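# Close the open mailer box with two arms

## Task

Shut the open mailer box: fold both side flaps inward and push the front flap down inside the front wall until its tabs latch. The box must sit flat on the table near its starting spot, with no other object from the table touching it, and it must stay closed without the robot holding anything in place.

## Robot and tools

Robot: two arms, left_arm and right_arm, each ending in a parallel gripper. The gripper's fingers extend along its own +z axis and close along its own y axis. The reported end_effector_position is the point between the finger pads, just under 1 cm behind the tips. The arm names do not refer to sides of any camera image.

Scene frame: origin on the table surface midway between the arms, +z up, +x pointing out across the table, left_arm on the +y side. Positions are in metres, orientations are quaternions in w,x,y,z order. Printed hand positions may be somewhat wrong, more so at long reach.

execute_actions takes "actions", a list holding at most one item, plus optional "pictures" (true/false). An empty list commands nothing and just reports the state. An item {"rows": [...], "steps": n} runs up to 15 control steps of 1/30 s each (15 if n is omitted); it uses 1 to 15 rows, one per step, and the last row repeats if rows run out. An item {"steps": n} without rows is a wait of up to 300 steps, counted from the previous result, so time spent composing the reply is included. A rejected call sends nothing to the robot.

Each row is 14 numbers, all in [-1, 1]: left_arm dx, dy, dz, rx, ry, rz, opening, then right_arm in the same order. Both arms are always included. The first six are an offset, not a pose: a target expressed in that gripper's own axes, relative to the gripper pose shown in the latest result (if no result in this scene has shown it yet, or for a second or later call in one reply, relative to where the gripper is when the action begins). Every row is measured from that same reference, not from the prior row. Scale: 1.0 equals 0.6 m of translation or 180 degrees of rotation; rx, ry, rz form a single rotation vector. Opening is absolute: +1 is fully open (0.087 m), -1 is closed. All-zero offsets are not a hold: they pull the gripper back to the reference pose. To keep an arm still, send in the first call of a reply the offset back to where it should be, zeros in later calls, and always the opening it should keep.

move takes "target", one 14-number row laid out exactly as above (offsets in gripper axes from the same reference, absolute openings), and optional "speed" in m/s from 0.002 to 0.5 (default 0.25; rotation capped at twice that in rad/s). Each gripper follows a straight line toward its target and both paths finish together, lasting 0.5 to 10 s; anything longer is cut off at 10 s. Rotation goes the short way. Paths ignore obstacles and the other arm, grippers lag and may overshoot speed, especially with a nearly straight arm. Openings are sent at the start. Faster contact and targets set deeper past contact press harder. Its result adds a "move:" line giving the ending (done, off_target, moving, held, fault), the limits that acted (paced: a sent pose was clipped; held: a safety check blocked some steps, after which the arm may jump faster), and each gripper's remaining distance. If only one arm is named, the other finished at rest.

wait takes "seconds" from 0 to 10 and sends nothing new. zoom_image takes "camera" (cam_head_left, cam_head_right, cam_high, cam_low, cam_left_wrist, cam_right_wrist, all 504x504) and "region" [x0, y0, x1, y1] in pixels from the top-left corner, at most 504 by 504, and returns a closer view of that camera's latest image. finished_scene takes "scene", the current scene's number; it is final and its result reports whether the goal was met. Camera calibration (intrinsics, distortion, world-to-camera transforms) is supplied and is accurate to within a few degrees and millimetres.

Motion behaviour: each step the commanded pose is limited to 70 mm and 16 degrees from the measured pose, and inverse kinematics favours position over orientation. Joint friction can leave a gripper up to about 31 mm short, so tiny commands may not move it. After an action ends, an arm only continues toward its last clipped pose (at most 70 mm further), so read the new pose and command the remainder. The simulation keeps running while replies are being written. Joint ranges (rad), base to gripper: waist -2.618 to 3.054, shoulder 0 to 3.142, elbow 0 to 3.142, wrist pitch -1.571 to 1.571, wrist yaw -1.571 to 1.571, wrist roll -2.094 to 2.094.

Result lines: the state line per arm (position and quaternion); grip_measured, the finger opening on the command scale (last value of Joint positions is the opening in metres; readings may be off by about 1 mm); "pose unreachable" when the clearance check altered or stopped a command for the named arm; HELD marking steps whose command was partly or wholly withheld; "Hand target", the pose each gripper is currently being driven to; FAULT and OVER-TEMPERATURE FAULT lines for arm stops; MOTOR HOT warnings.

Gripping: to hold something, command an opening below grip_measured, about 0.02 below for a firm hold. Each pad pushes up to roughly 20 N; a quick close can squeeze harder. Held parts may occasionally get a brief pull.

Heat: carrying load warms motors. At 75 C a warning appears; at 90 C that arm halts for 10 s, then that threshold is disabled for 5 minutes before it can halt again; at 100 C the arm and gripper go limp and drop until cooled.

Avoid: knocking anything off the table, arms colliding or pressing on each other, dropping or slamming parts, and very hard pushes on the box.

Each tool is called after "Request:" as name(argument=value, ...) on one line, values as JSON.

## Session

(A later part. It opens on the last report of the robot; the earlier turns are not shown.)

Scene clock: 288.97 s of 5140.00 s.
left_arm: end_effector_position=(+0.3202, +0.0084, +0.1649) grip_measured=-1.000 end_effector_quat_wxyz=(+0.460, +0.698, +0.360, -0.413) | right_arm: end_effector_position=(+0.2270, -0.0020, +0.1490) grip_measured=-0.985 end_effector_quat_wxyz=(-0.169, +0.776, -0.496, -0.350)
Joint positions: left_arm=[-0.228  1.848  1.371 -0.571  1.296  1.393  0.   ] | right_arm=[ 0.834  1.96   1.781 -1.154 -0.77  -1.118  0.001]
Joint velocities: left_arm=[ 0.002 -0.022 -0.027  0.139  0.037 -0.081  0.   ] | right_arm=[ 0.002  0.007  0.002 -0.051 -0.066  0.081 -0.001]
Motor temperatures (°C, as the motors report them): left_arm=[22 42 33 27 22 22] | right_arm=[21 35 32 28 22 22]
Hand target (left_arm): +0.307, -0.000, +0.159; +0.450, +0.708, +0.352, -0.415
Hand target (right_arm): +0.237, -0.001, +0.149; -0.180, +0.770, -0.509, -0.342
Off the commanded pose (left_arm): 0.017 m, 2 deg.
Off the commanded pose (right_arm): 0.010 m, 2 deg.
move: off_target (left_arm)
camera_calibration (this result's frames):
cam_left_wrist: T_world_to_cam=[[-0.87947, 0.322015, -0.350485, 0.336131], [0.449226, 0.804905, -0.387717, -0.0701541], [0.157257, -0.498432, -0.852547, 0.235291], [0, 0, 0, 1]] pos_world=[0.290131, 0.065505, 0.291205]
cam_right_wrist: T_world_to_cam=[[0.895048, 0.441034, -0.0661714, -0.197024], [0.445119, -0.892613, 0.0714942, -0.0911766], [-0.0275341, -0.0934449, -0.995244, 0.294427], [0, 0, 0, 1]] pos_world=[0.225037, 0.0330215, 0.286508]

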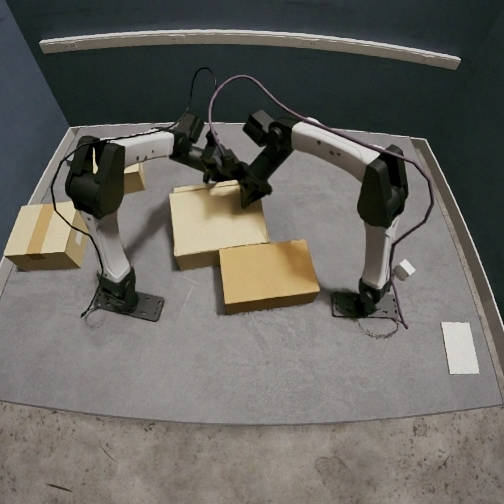

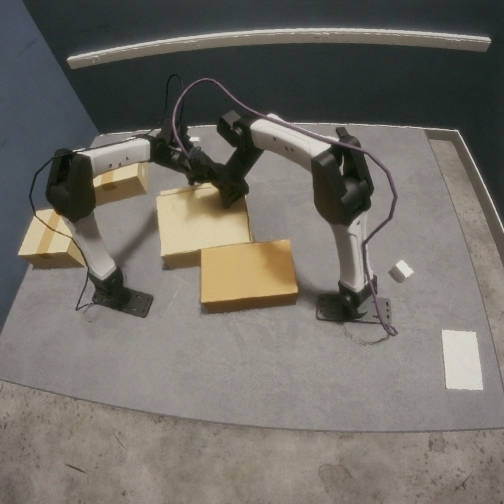

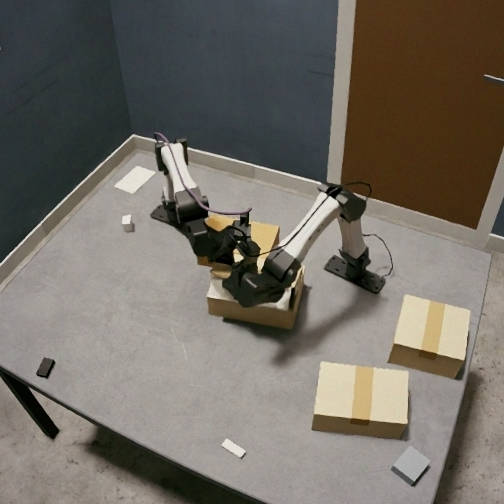

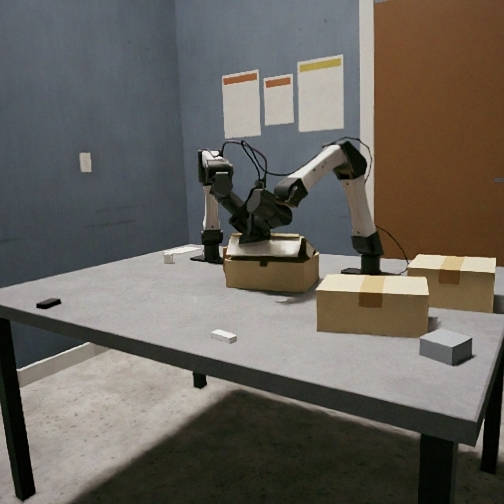

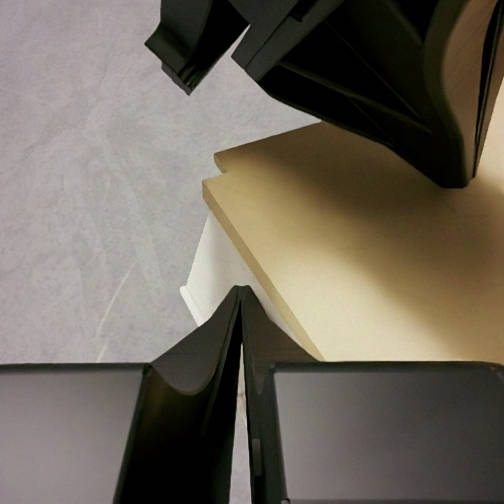

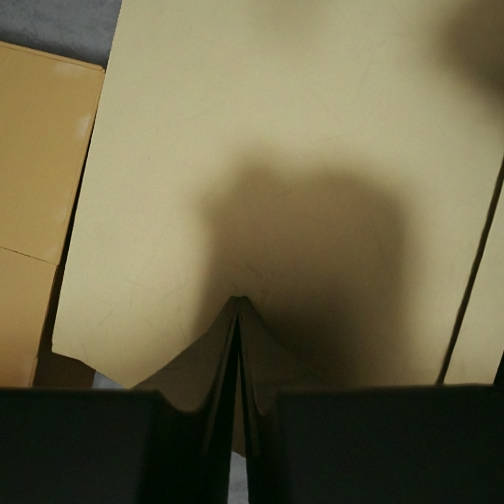

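Request:
move(target=[-0.05,0.1,-0.06,0,0,-0.6,-0.08, 0.03,0.26,0,0,0,0,-1], speed=0.2)

Request:
move(target=[0,0,0,0,0,0,-0.08, 0.08,0,0.08,0,0,0,-1], speed=0.06)

Scene clock: 306.40 s of 5140.00 s.
left_arm: end_effector_position=(+0.3668, +0.0174, +0.2240) grip_measured=-0.080 end_effector_quat_wxyz=(-0.048, +0.132, +0.775, -0.617) | right_arm: end_effector_position=(+0.0946, -0.0828, +0.1473) grip_measured=-0.985 end_effector_quat_wxyz=(-0.161, +0.776, -0.499, -0.352)
Joint positions: left_arm=[-0.137  2.332  2.236 -1.24   1.327 -0.151  0.04 ] | right_arm=[ 0.986  1.367  1.115 -0.965 -0.728 -0.923  0.001]
Joint velocities: left_arm=[ 0.002  0.007  0.022 -0.081  0.022 -0.022  0.   ] | right_arm=[-0.022 -0.007  0.007 -0.007 -0.037 -0.051  0.001]
Motor temperatures (°C, as the motors report them): left_arm=[22 43 33 27 22 22] | right_arm=[21 36 32 28 22 22]
Hand target (left_arm): +0.370, +0.020, +0.218; -0.061, +0.117, +0.777, -0.615
Hand target (right_arm): +0.093, -0.083, +0.147; -0.168, +0.777, -0.496, -0.349
Off the commanded pose (left_arm): 0.005 m, 2 deg.
Off the commanded pose (right_arm): 0.003 m, 1 deg.
After step 90, 9.13 s passed at rest.
move: done
camera_calibration (this result's frames):
cam_left_wrist: T_world_to_cam=[[-0.151816, -0.198886, 0.968192, -0.158249], [-0.420125, 0.899639, 0.118927, 0.128259], [-0.894677, -0.388707, -0.220136, 0.525125], [0, 0, 0, 1]] pos_world=[0.499678, 0.0572597, 0.253561]
cam_right_wrist: T_world_to_cam=[[0.89301, 0.442509, -0.0819653, -0.0403878], [0.448357, -0.890517, 0.077176, -0.10523], [-0.0388404, -0.105669, -0.993643, 0.281371], [0, 0, 0, 1]] pos_world=[0.0941758, -0.046105, 0.284393]

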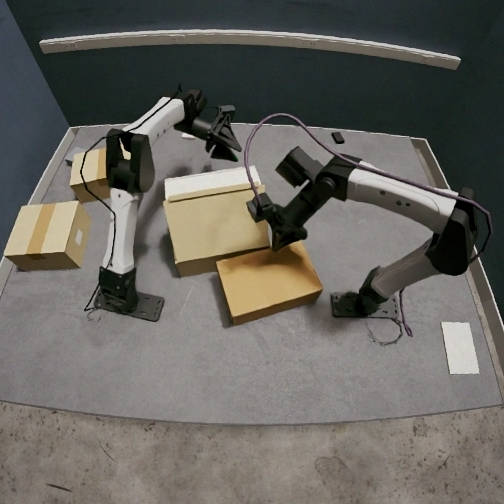

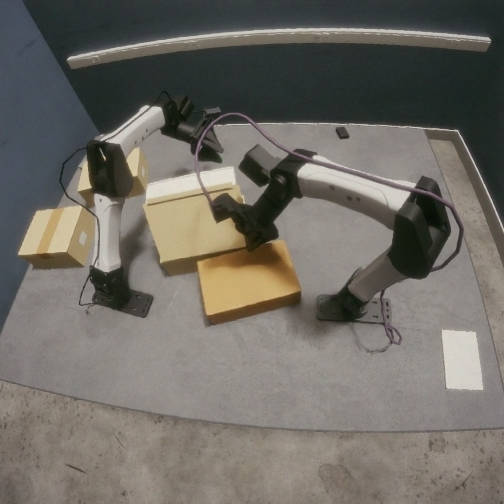

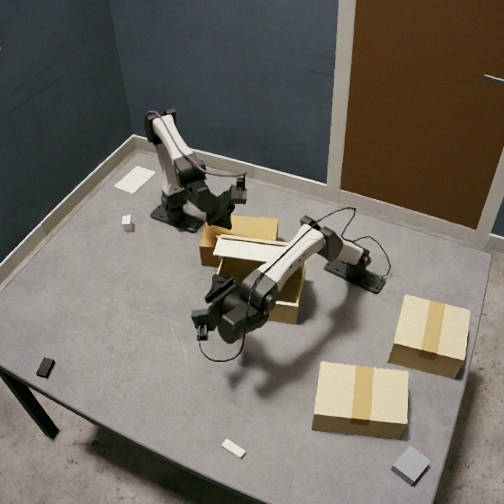

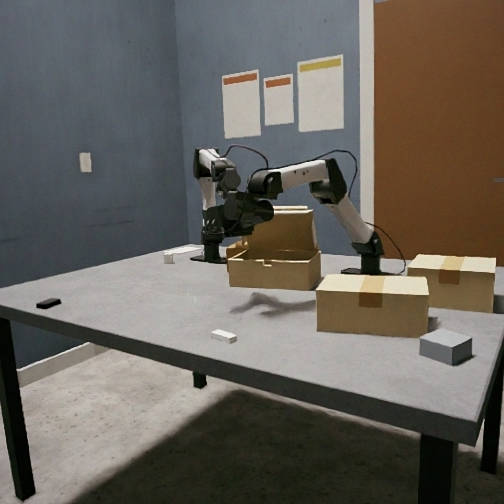

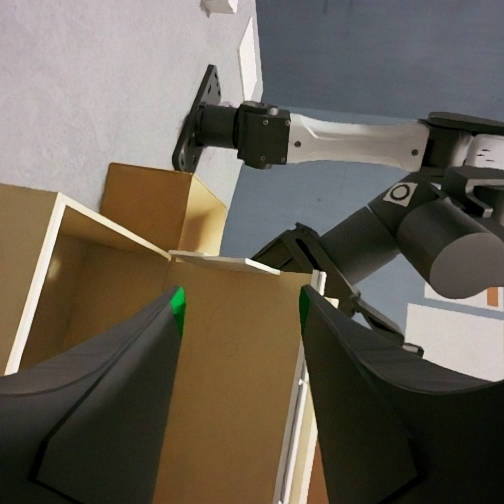

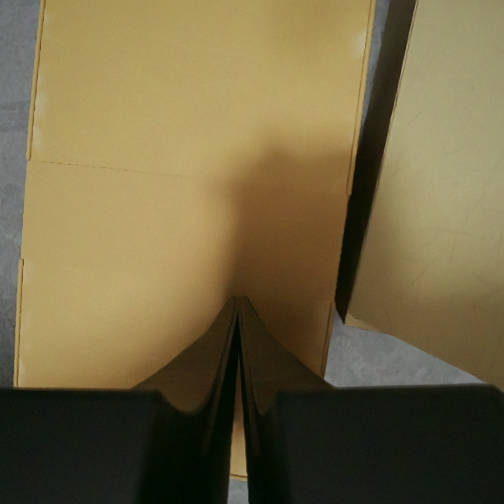

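Scene clock: 307.93 s of 5140.00 s.
left_arm: end_effector_position=(+0.3667, +0.0174, +0.2240) grip_measured=-0.080 end_effector_quat_wxyz=(-0.048, +0.132, +0.775, -0.617) | right_arm: end_effector_position=(+0.0907, -0.0806, +0.0955) grip_measured=-0.985 end_effector_quat_wxyz=(-0.175, +0.772, -0.490, -0.364)
Joint positions: left_arm=[-0.137  2.332  2.236 -1.24   1.327 -0.151  0.04 ] | right_arm=[ 0.986  1.367  0.889 -0.704 -0.756 -0.914  0.001]
Joint velocities: left_arm=[ 0.007  0.007  0.002 -0.022 -0.037 -0.007 -0.   ] | right_arm=[-0.002  0.027  0.002 -0.022  0.037 -0.081 -0.   ]
Motor temperatures (°C, as the motors report them): left_arm=[22 43 33 27 22 22] | right_arm=[21 36 32 28 22 22]
Hand target (left_arm): +0.367, +0.017, +0.224; -0.048, +0.132, +0.775, -0.617
Hand target (right_arm): +0.088, -0.086, +0.080; -0.161, +0.776, -0.498, -0.352
Off the commanded pose (left_arm): 0.000 m, 0 deg.
Off the commanded pose (right_arm): 0.017 m, 2 deg.
move: off_target (right_arm)
camera_calibration (this result's frames):
cam_left_wrist: T_world_to_cam=[[-0.151463, -0.198997, 0.968225, -0.158393], [-0.420082, 0.899626, 0.119183, 0.128155], [-0.894757, -0.388682, -0.219855, 0.52506], [0, 0, 0, 1]] pos_world=[0.499646, 0.0572697, 0.253523]
cam_right_wrist: T_world_to_cam=[[0.890681, 0.449326, -0.0692402, -0.04248], [0.452455, -0.890958, 0.0384564, -0.0942827], [-0.0444106, -0.0655805, -0.996859, 0.233969], [0, 0, 0, 1]] pos_world=[0.0908855, -0.0495707, 0.233918]

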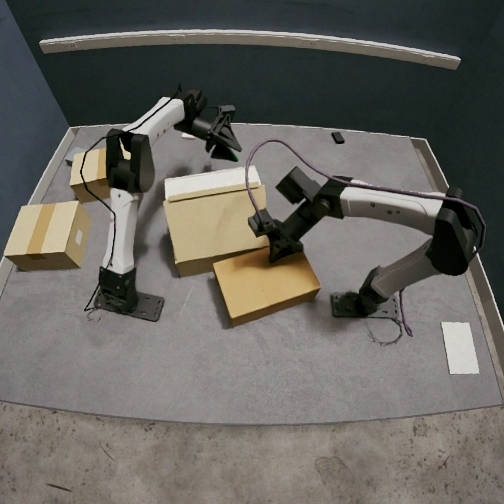

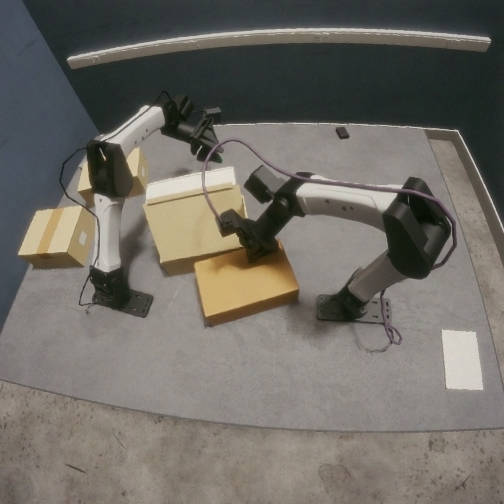

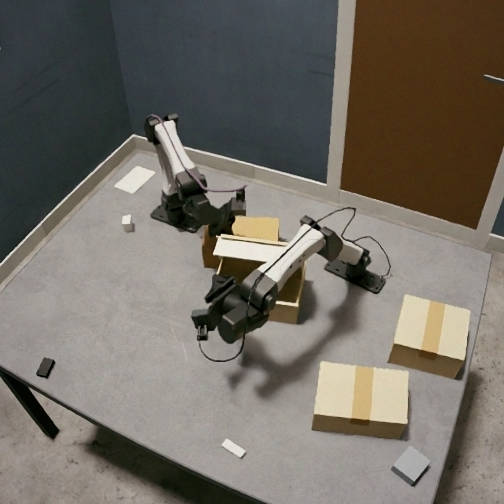

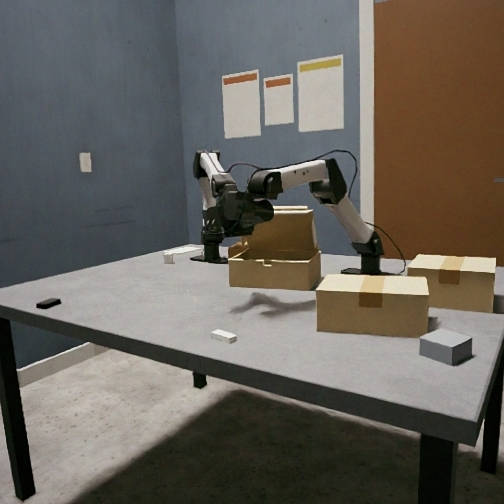

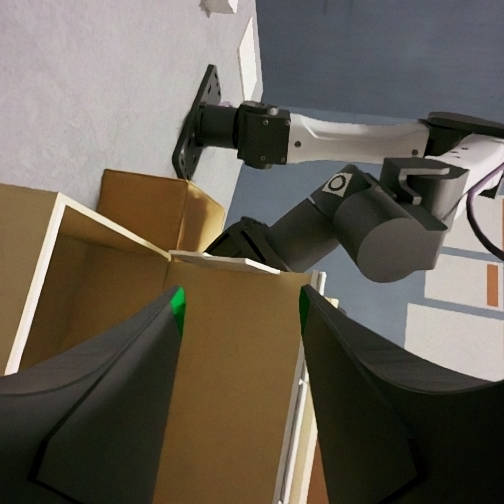

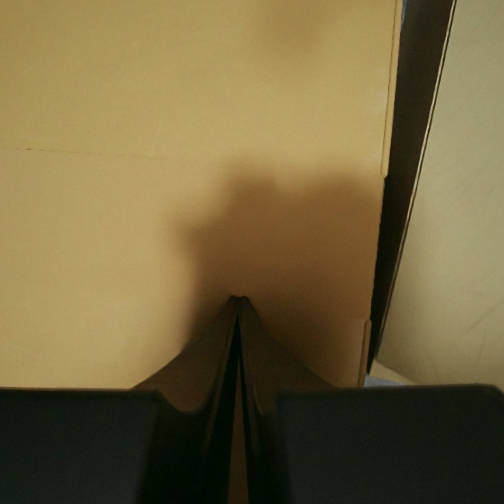

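Request:
move(target=[0.118,-0.13,-0.016,0,0.15,0,-0.08, 0.02,0,0.02,0,0,0,-1], speed=0.15)

Scene clock: 313.83 s of 5140.00 s.
left_arm: end_effector_position=(+0.2962, +0.0288, +0.3013) grip_measured=-0.080 end_effector_quat_wxyz=(-0.056, +0.171, +0.760, -0.624) | right_arm: end_effector_position=(+0.0905, -0.0734, +0.0955) grip_measured=-0.985 end_effector_quat_wxyz=(-0.191, +0.771, -0.477, -0.377)
Joint positions: left_arm=[-0.167  2.142  2.234 -1.555  1.353  0.022  0.04 ] | right_arm=[ 0.986  1.367  0.868 -0.645 -0.786 -0.914  0.001]
Joint velocities: left_arm=[-0.027 -0.002 -0.017 -0.022  0.007 -0.037  0.001] | right_arm=[-0.012 -0.007 -0.007 -0.081 -0.007 -0.066 -0.001]
Motor temperatures (°C, as the motors report them): left_arm=[22 45 33 27 22 22] | right_arm=[21 35 32 28 22 22]
Hand target (left_arm): +0.291, +0.027, +0.297; -0.076, +0.160, +0.762, -0.622
Hand target (right_arm): +0.089, -0.081, +0.079; -0.174, +0.773, -0.490, -0.364
Off the commanded pose (left_arm): 0.009 m, 24 deg; orientation clipped at the last step of the last action.
Off the commanded pose (right_arm): 0.018 m, 3 deg.
joint sent to its limit (left arm) — the command would take joint 4 (wrist pitch) past its lower limit, so that joint was sent only as far as its limit.
After step 90, 1.00 s passed at rest.
move: off_target (left_arm, right_arm); limits=paced
camera_calibration (this result's frames):
cam_left_wrist: T_world_to_cam=[[-0.197243, -0.155881, 0.967882, -0.229211], [-0.356384, 0.931134, 0.0773351, 0.0719234], [-0.913283, -0.329684, -0.239213, 0.492972], [0, 0, 0, 1]] pos_world=[0.430645, 0.0598251, 0.334213]
cam_right_wrist: T_world_to_cam=[[0.885434, 0.46234, -0.0474273, -0.0462398], [0.462723, -0.886497, -0.0032031, -0.0843401], [-0.043525, -0.0191096, -0.99887, 0.237937], [0, 0, 0, 1]] pos_world=[0.0903246, -0.0488419, 0.235205]

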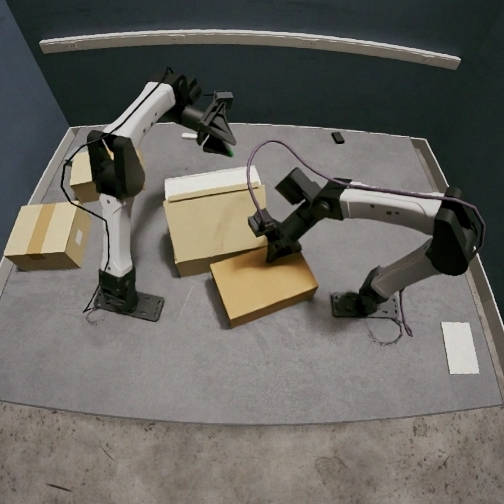

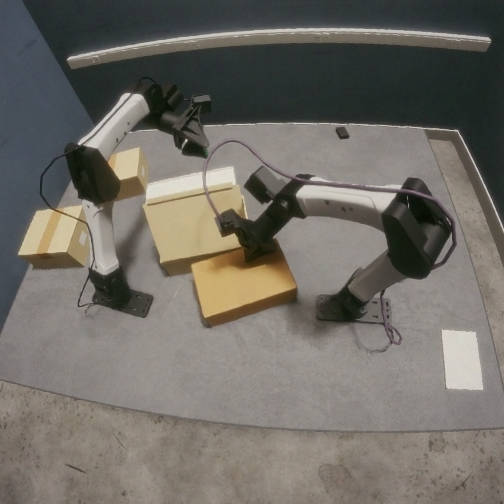

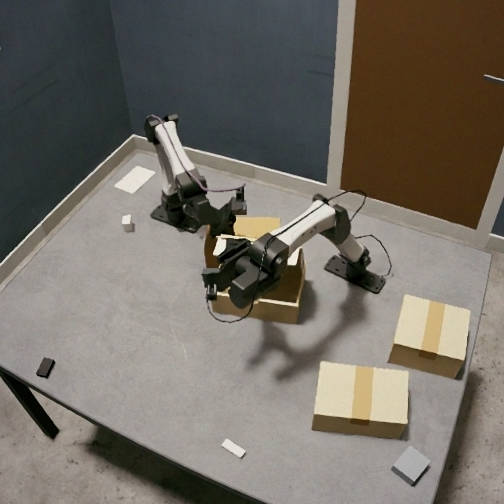

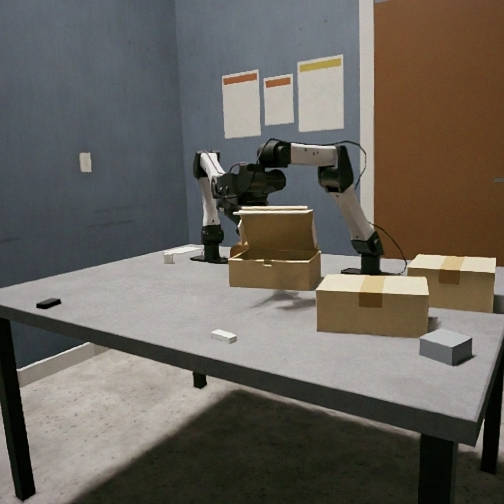

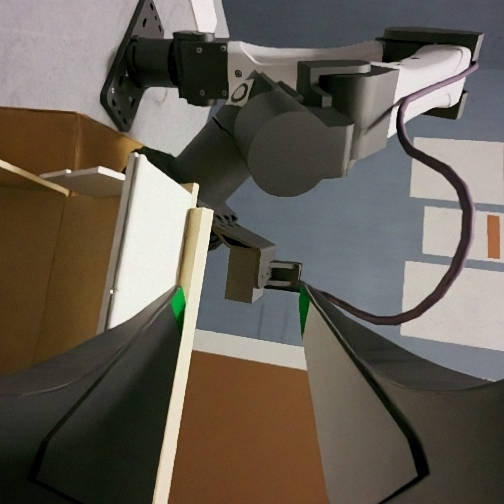

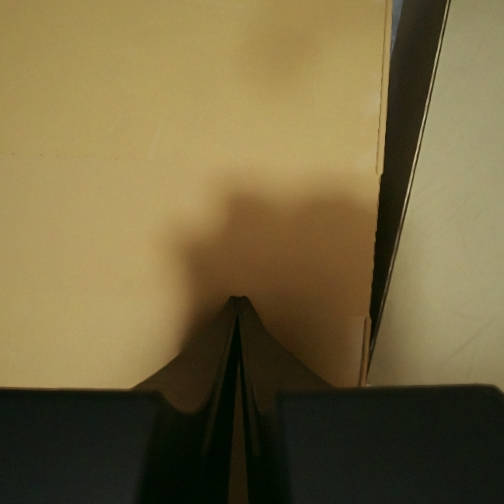

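Request:
move(target=[0.06,0.09,0,0,0,0,-0.08, 0.01,0,0.01,0,0,0,-1], speed=0.08)

Scene clock: 317.70 s of 5140.00 s.
left_arm: end_effector_position=(+0.2716, +0.0471, +0.2495) grip_measured=-0.080 end_effector_quat_wxyz=(-0.055, +0.178, +0.759, -0.624) | right_arm: end_effector_position=(+0.0899, -0.0705, +0.0977) grip_measured=-0.985 end_effector_quat_wxyz=(-0.196, +0.770, -0.471, -0.383)
Joint positions: left_arm=[-0.143  2.009  1.825 -1.421  1.354  0.177  0.04 ] | right_arm=[ 0.986  1.367  0.868 -0.632 -0.8   -0.914  0.001]
Joint velocities: left_arm=[ 0.002 -0.002  0.007 -0.095 -0.037 -0.022 -0.   ] | right_arm=[-0.022 -0.022 -0.007  0.051  0.007 -0.007  0.   ]
Motor temperatures (°C, as the motors report them): left_arm=[22 45 33 27 22 22] | right_arm=[21 34 31 28 22 22]
Hand target (left_arm): +0.273, +0.050, +0.245; -0.055, +0.172, +0.761, -0.624
Hand target (right_arm): +0.090, -0.073, +0.087; -0.191, +0.771, -0.477, -0.377
Off the commanded pose (left_arm): 0.006 m, 1 deg.
Off the commanded pose (right_arm): 0.011 m, 1 deg.
move: off_target (right_arm)
camera_calibration (this result's frames):
cam_left_wrist: T_world_to_cam=[[-0.206928, -0.150827, 0.96666, -0.178351], [-0.347588, 0.93492, 0.0714686, 0.0490106], [-0.914529, -0.32121, -0.245887, 0.465802], [0, 0, 0, 1]] pos_world=[0.406119, 0.0768991, 0.283437]
cam_right_wrist: T_world_to_cam=[[0.882367, 0.468677, -0.0420714, -0.0467749], [0.468214, -0.883369, -0.0208675, -0.0800294], [-0.0469446, -0.00128562, -0.998897, 0.241784], [0, 0, 0, 1]] pos_world=[0.090094, -0.0484624, 0.237879]

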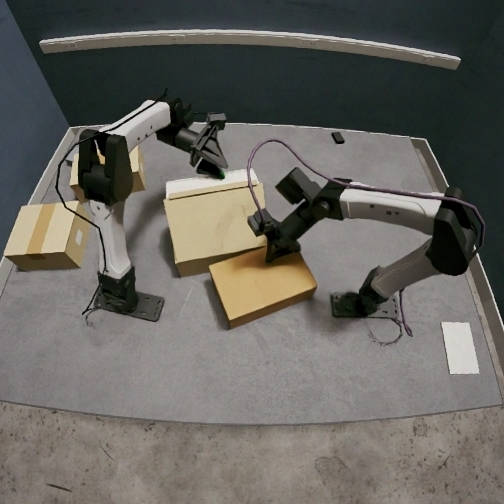

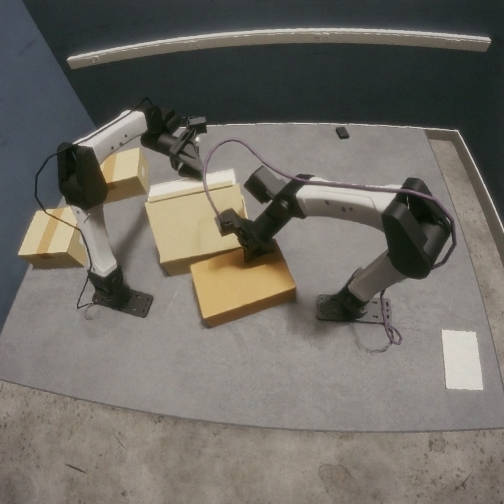

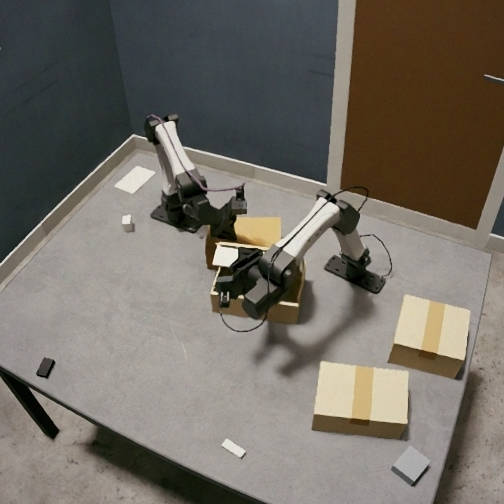

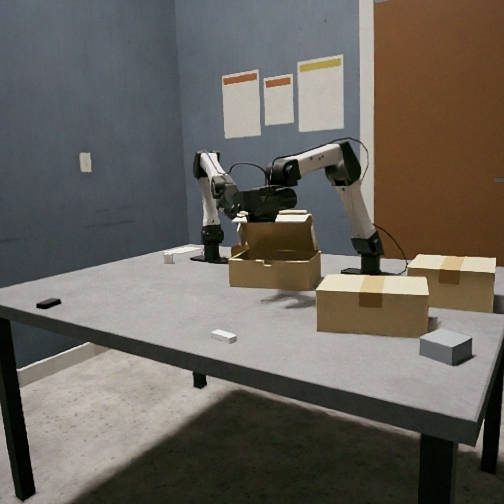

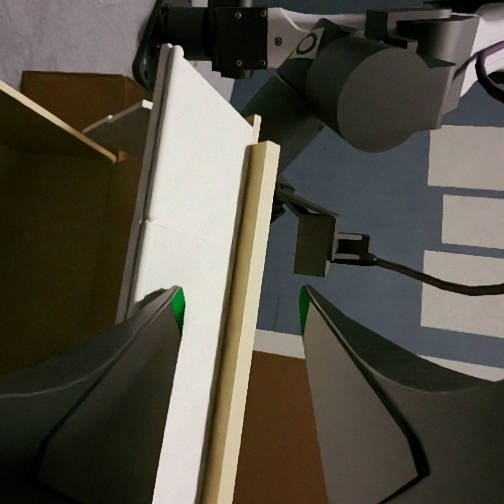

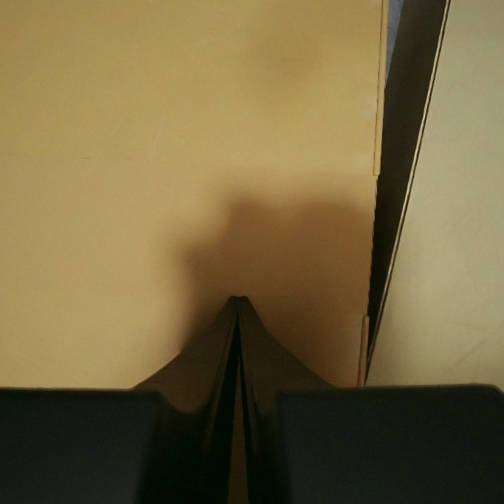

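Continue straight down; the lid edge comes forward into the jaws.

Request:
move(target=[0.02,0.08,0.03,0,0,0,-0.08, 0.005,0,0.005,0,0,0,-1], speed=0.06)

Scene clock: 322.93 s of 5140.00 s.
left_arm: end_effector_position=(+0.2698, +0.0456, +0.2035) grip_measured=-0.080 end_effector_quat_wxyz=(-0.047, +0.179, +0.757, -0.627) | right_arm: end_effector_position=(+0.0890, -0.0700, +0.0984) grip_measured=-0.985 end_effector_quat_wxyz=(-0.196, +0.769, -0.470, -0.386)
Joint positions: left_arm=[-0.147  1.981  1.601 -1.153  1.36   0.118  0.04 ] | right_arm=[ 0.986  1.367  0.868 -0.632 -0.807 -0.914  0.001]
Joint velocities: left_arm=[ 0.002 -0.022  0.017 -0.007 -0.022 -0.081  0.   ] | right_arm=[ 0.022 -0.012  0.012 -0.081 -0.007 -0.007 -0.   ]
Motor temperatures (°C, as the motors report them): left_arm=[22 45 33 27 22 22] | right_arm=[21 34 31 28 22 22]
Hand target (left_arm): +0.264, +0.043, +0.198; -0.056, +0.179, +0.758, -0.624
Hand target (right_arm): +0.089, -0.070, +0.094; -0.196, +0.770, -0.471, -0.383
Off the commanded pose (left_arm): 0.009 m, 1 deg.
Off the commanded pose (right_arm): 0.005 m, 0 deg.
After step 90, 0.87 s passed at rest.
move: done
camera_calibration (this result's frames):
cam_left_wrist: T_world_to_cam=[[-0.217092, -0.14313, 0.965601, -0.131987], [-0.35648, 0.932496, 0.0580772, 0.0583222], [-0.908732, -0.331609, -0.253461, 0.452747], [0, 0, 0, 1]] pos_world=[0.403562, 0.0768582, 0.238813]
cam_right_wrist: T_world_to_cam=[[0.880785, 0.471428, -0.0444315, -0.0455443], [0.470683, -0.881901, -0.0266214, -0.0787654], [-0.0517343, 0.00253453, -0.998658, 0.24308], [0, 0, 0, 1]] pos_world=[0.0897638, -0.0486085, 0.238633]

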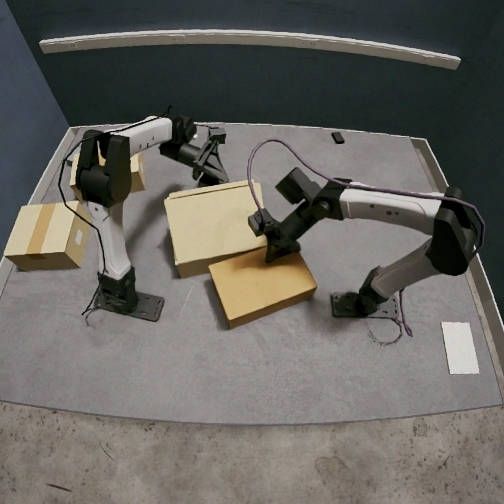

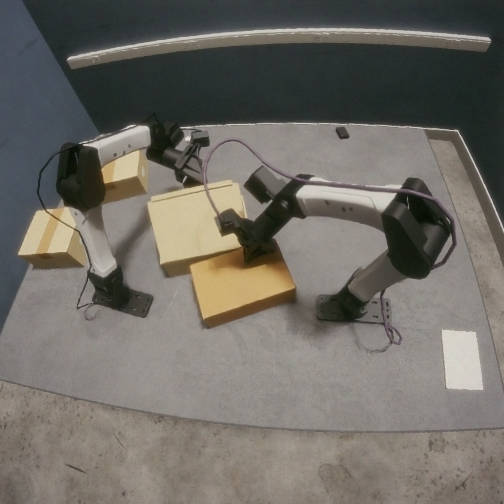

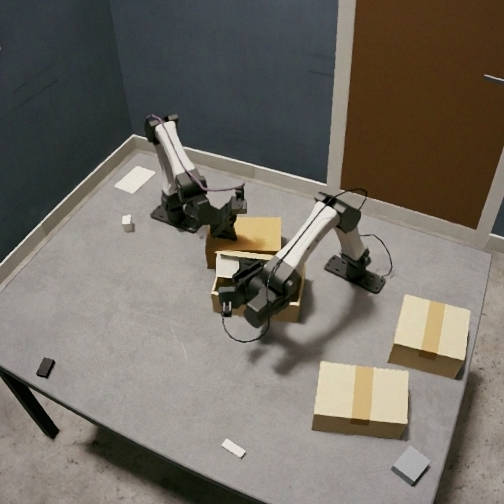

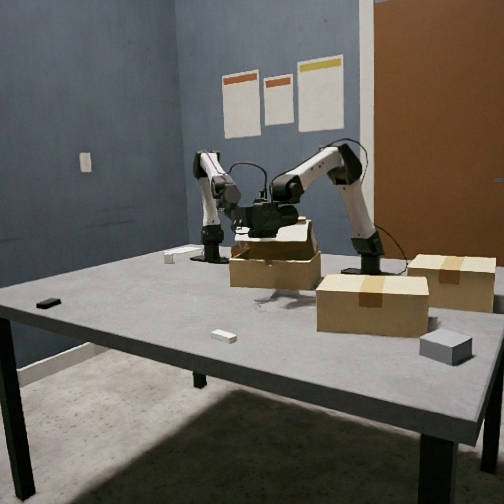

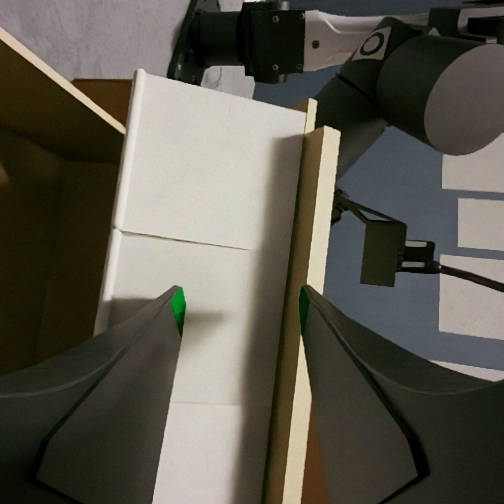

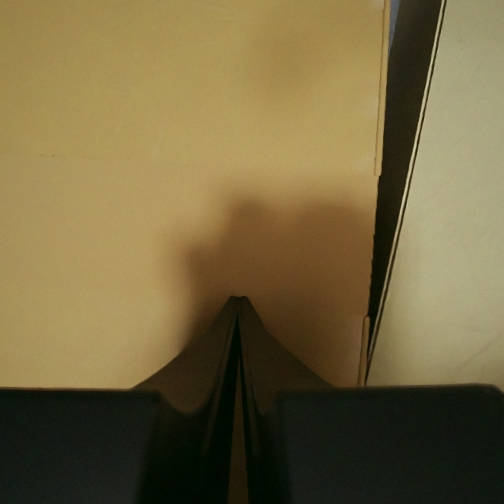

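Request:
move(target=[0,0,0,0,0,0,-0.08, -0.11,-0.11,-0.105,0,0,0,-1], speed=0.12)

Request:
move(target=[-0.01,0.06,0,0,0,0,-0.08, 0.06,-0.1,0.05,0,0,0,-1], speed=0.05)

Scene clock: 328.57 s of 5140.00 s.
left_arm: end_effector_position=(+0.2703, +0.0452, +0.2038) grip_measured=-0.080 end_effector_quat_wxyz=(-0.046, +0.179, +0.756, -0.628) | right_arm: end_effector_position=(+0.1520, -0.0436, +0.1840) grip_measured=-0.985 end_effector_quat_wxyz=(-0.198, +0.769, -0.471, -0.384)
Joint positions: left_arm=[-0.147  1.981  1.601 -1.147  1.363  0.114  0.04 ] | right_arm=[ 0.87   1.594  1.43  -1.076 -0.846 -1.069  0.001]
Joint velocities: left_arm=[ 0.007 -0.022  0.027  0.022 -0.081 -0.051  0.001] | right_arm=[ 0.017  0.012  0.002 -0.007 -0.081  0.037 -0.   ]
Motor temperatures (°C, as the motors report them): left_arm=[22 45 33 27 22 22] | right_arm=[21 33 31 28 22 22]
Hand target (left_arm): +0.270, +0.046, +0.204; -0.047, +0.179, +0.757, -0.627
Hand target (right_arm): +0.155, -0.042, +0.186; -0.197, +0.769, -0.470, -0.386
Off the commanded pose (left_arm): 0.001 m, 0 deg.
Off the commanded pose (right_arm): 0.004 m, 0 deg.
After step 90, 1.07 s passed at rest.
move: done
camera_calibration (this result's frames):
cam_left_wrist: T_world_to_cam=[[-0.217548, -0.139975, 0.96596, -0.132296], [-0.357208, 0.932424, 0.0546675, 0.0596981], [-0.908337, -0.333156, -0.252847, 0.453013], [0, 0, 0, 1]] pos_world=[0.404032, 0.0767416, 0.239072]
cam_right_wrist: T_world_to_cam=[[0.882611, 0.468403, -0.0399532, -0.110996], [0.467757, -0.883509, -0.0247937, -0.082767], [-0.0469124, 0.00319485, -0.998894, 0.33112], [0, 0, 0, 1]] pos_world=[0.152215, -0.0221926, 0.324267]

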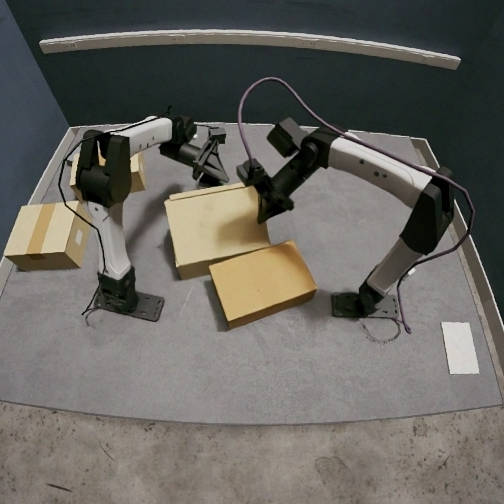

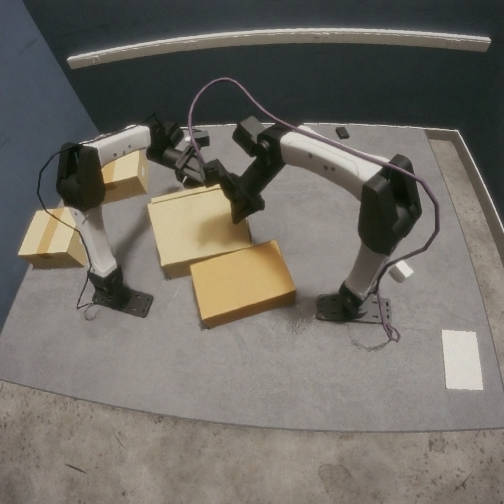

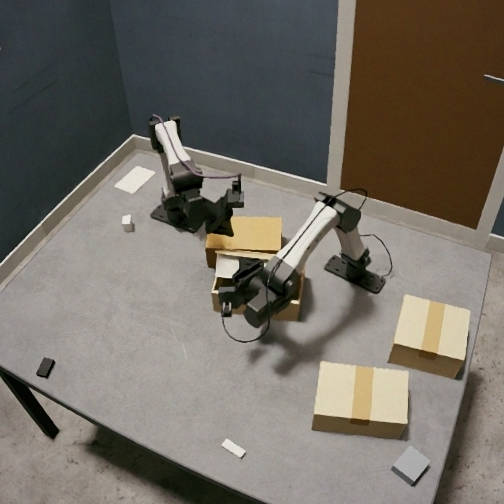

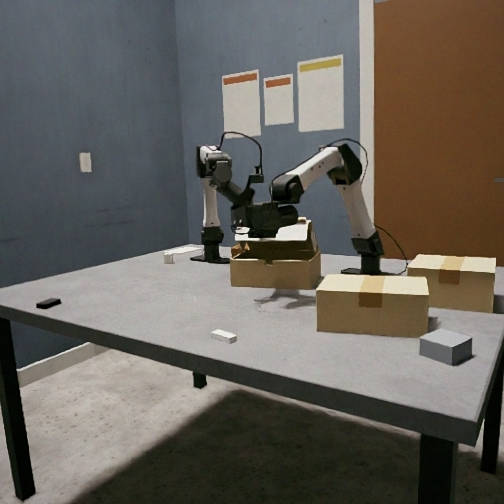

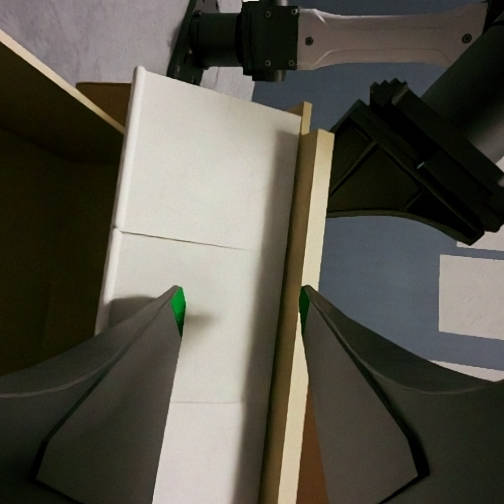

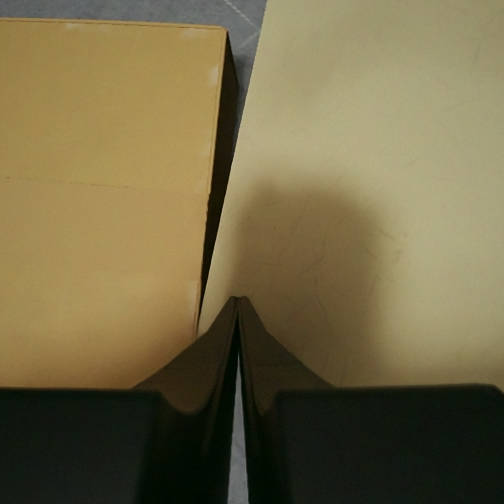

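Scene clock: 330.40 s of 5140.00 s.
left_arm: end_effector_position=(+0.2836, +0.0502, +0.1767) grip_measured=-0.080 end_effector_quat_wxyz=(-0.037, +0.182, +0.754, -0.630) | right_arm: end_effector_position=(+0.1822, -0.0263, +0.1381) grip_measured=-0.985 end_effector_quat_wxyz=(-0.171, +0.760, -0.482, -0.401)
Joint positions: left_arm=[-0.124  2.055  1.601 -1.138  1.365  0.2    0.04 ] | right_arm=[ 0.829  1.787  1.467 -1.026 -0.882 -1.12   0.001]
Joint velocities: left_arm=[ 0.007 -0.007 -0.007 -0.037 -0.051 -0.007 -0.   ] | right_arm=[-0.012  0.002 -0.012 -0.007 -0.022 -0.007 -0.001]
Motor temperatures (°C, as the motors report them): left_arm=[22 45 33 27 22 22] | right_arm=[21 33 32 28 22 22]
Hand target (left_arm): +0.283, +0.049, +0.169; -0.046, +0.178, +0.756, -0.628
Hand target (right_arm): +0.202, -0.017, +0.135; -0.198, +0.769, -0.471, -0.384
Off the commanded pose (left_arm): 0.007 m, 1 deg.
Off the commanded pose (right_arm): 0.023 m, 4 deg.
move: off_target (right_arm)
camera_calibration (this result's frames):
cam_left_wrist: T_world_to_cam=[[-0.233759, -0.133878, 0.963033, -0.0976567], [-0.363603, 0.930646, 0.0411177, 0.0656209], [-0.901748, -0.340551, -0.266226, 0.460796], [0, 0, 0, 1]] pos_world=[0.416554, 0.0827806, 0.214024]
cam_right_wrist: T_world_to_cam=[[0.87761, 0.466385, -0.110837, -0.13693], [0.466278, -0.884179, -0.0284907, -0.0820044], [-0.111288, -0.0266772, -0.99343, 0.296762], [0, 0, 0, 1]] pos_world=[0.191434, -0.000727824, 0.277299]

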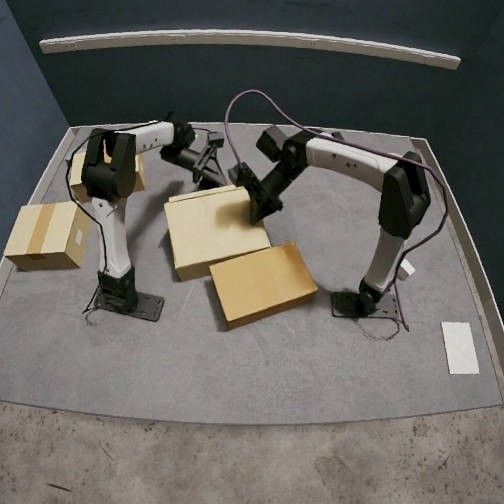

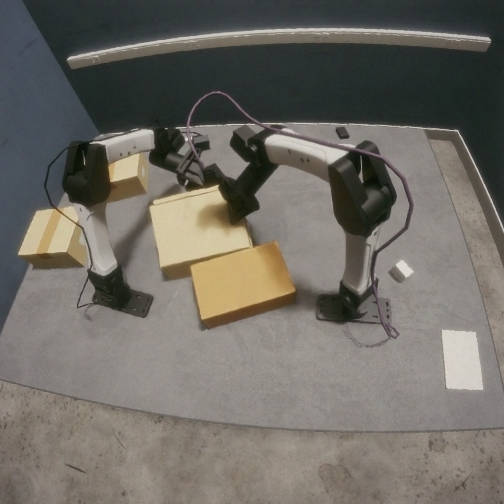

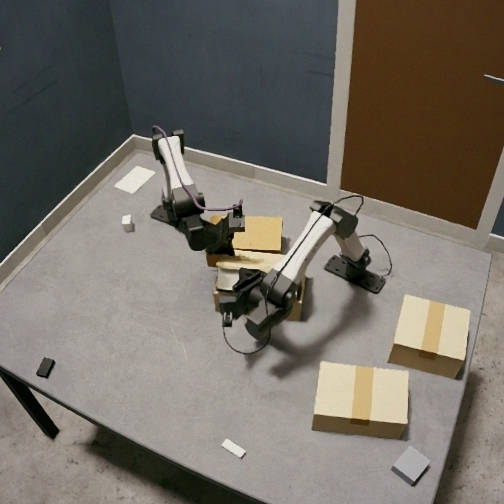

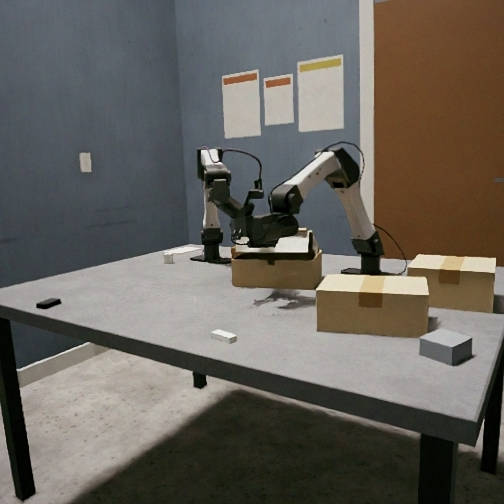

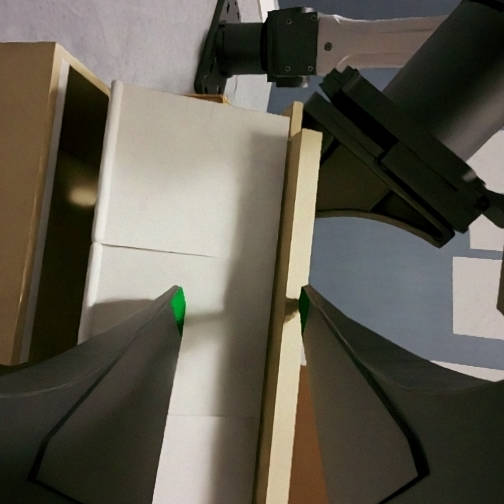

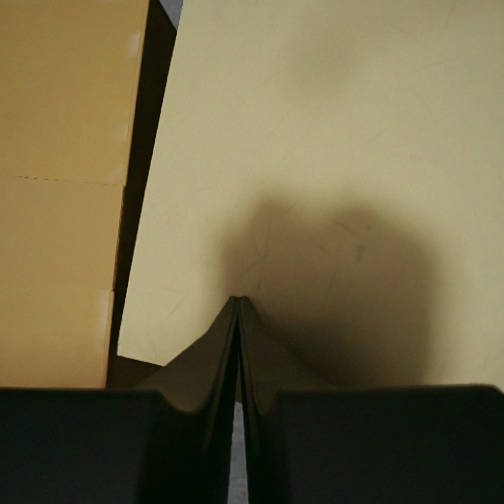

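Request:
move(target=[0,-0.015,0,0,0,0,0.2, 0.01,-0.02,0.01,0,0,0,-1], speed=0.04)

Scene clock: 333.03 s of 5140.00 s.
left_arm: end_effector_position=(+0.2825, +0.0503, +0.1824) grip_measured=+0.200 end_effector_quat_wxyz=(-0.036, +0.181, +0.754, -0.631) | right_arm: end_effector_position=(+0.1829, -0.0250, +0.1293) grip_measured=-0.985 end_effector_quat_wxyz=(-0.161, +0.757, -0.486, -0.405)
Joint positions: left_arm=[-0.124  2.04   1.601 -1.138  1.367  0.185  0.052] | right_arm=[ 0.829  1.814  1.467 -1.022 -0.885 -1.12   0.001]
Joint velocities: left_arm=[-0.002 -0.012  0.002 -0.022  0.007 -0.037  0.001] | right_arm=[ 0.012 -0.007  0.002  0.007 -0.081 -0.007 -0.   ]
Motor temperatures (°C, as the motors report them): left_arm=[22 45 33 26 22 22] | right_arm=[21 33 32 28 22 22]
Hand target (left_arm): +0.282, +0.049, +0.185; -0.037, +0.182, +0.754, -0.630
Hand target (right_arm): +0.191, -0.021, +0.128; -0.171, +0.759, -0.483, -0.401
Off the commanded pose (left_arm): 0.003 m, 0 deg.
Off the commanded pose (right_arm): 0.010 m, 1 deg.
move: done
camera_calibration (this result's frames):
cam_left_wrist: T_world_to_cam=[[-0.233477, -0.132661, 0.96327, -0.103618], [-0.366369, 0.929642, 0.0392296, 0.0660521], [-0.900701, -0.343753, -0.265653, 0.461137], [0, 0, 0, 1]] pos_world=[0.415354, 0.0833665, 0.219723]
cam_right_wrist: T_world_to_cam=[[0.874995, 0.465465, -0.133139, -0.135752], [0.466577, -0.884137, -0.0246541, -0.0819911], [-0.129188, -0.0405473, -0.990791, 0.290787], [0, 0, 0, 1]] pos_world=[0.194604, 0.00248702, 0.268014]

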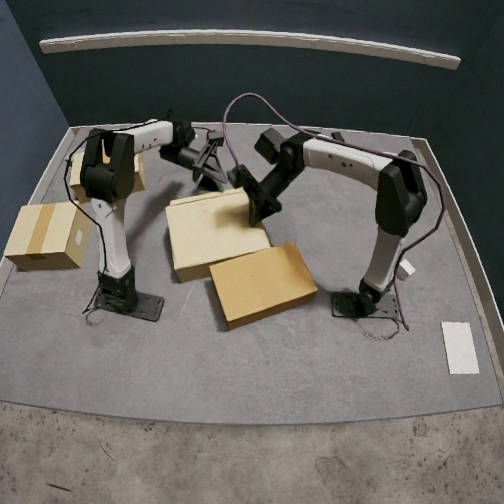

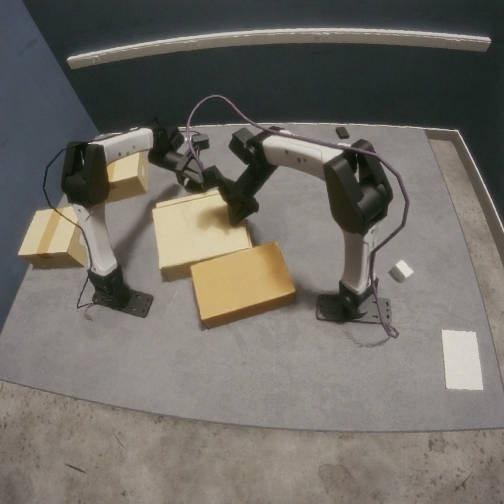

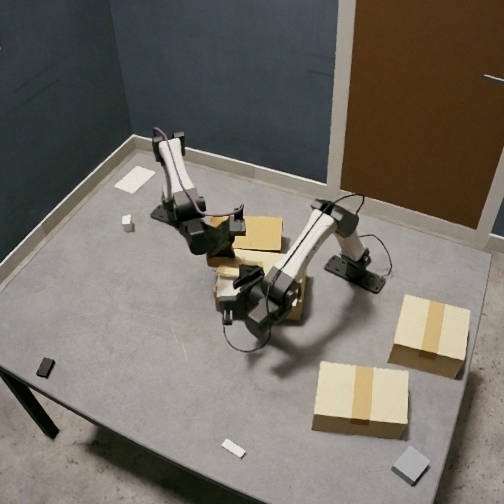

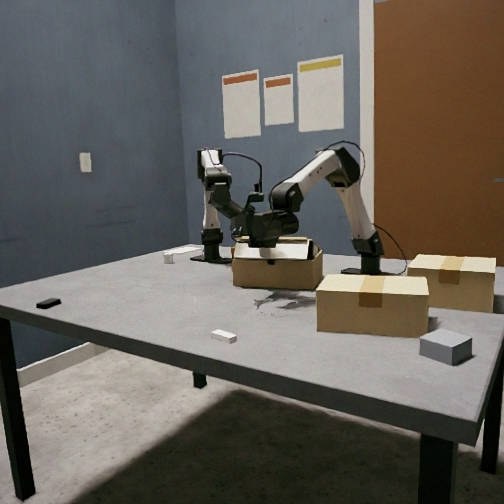

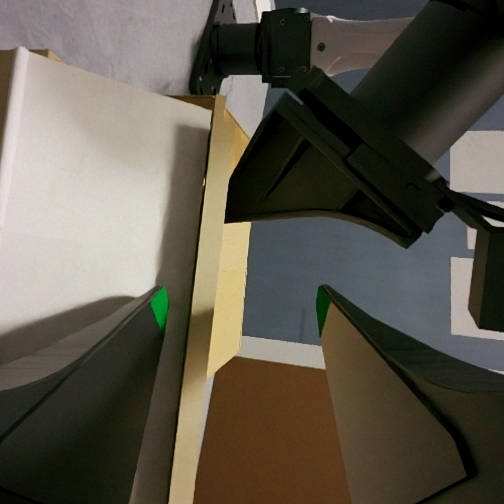

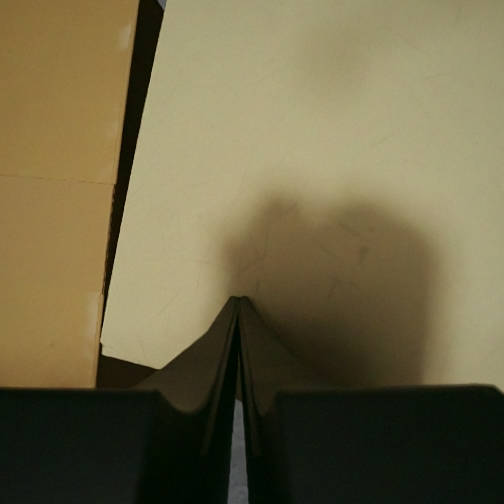

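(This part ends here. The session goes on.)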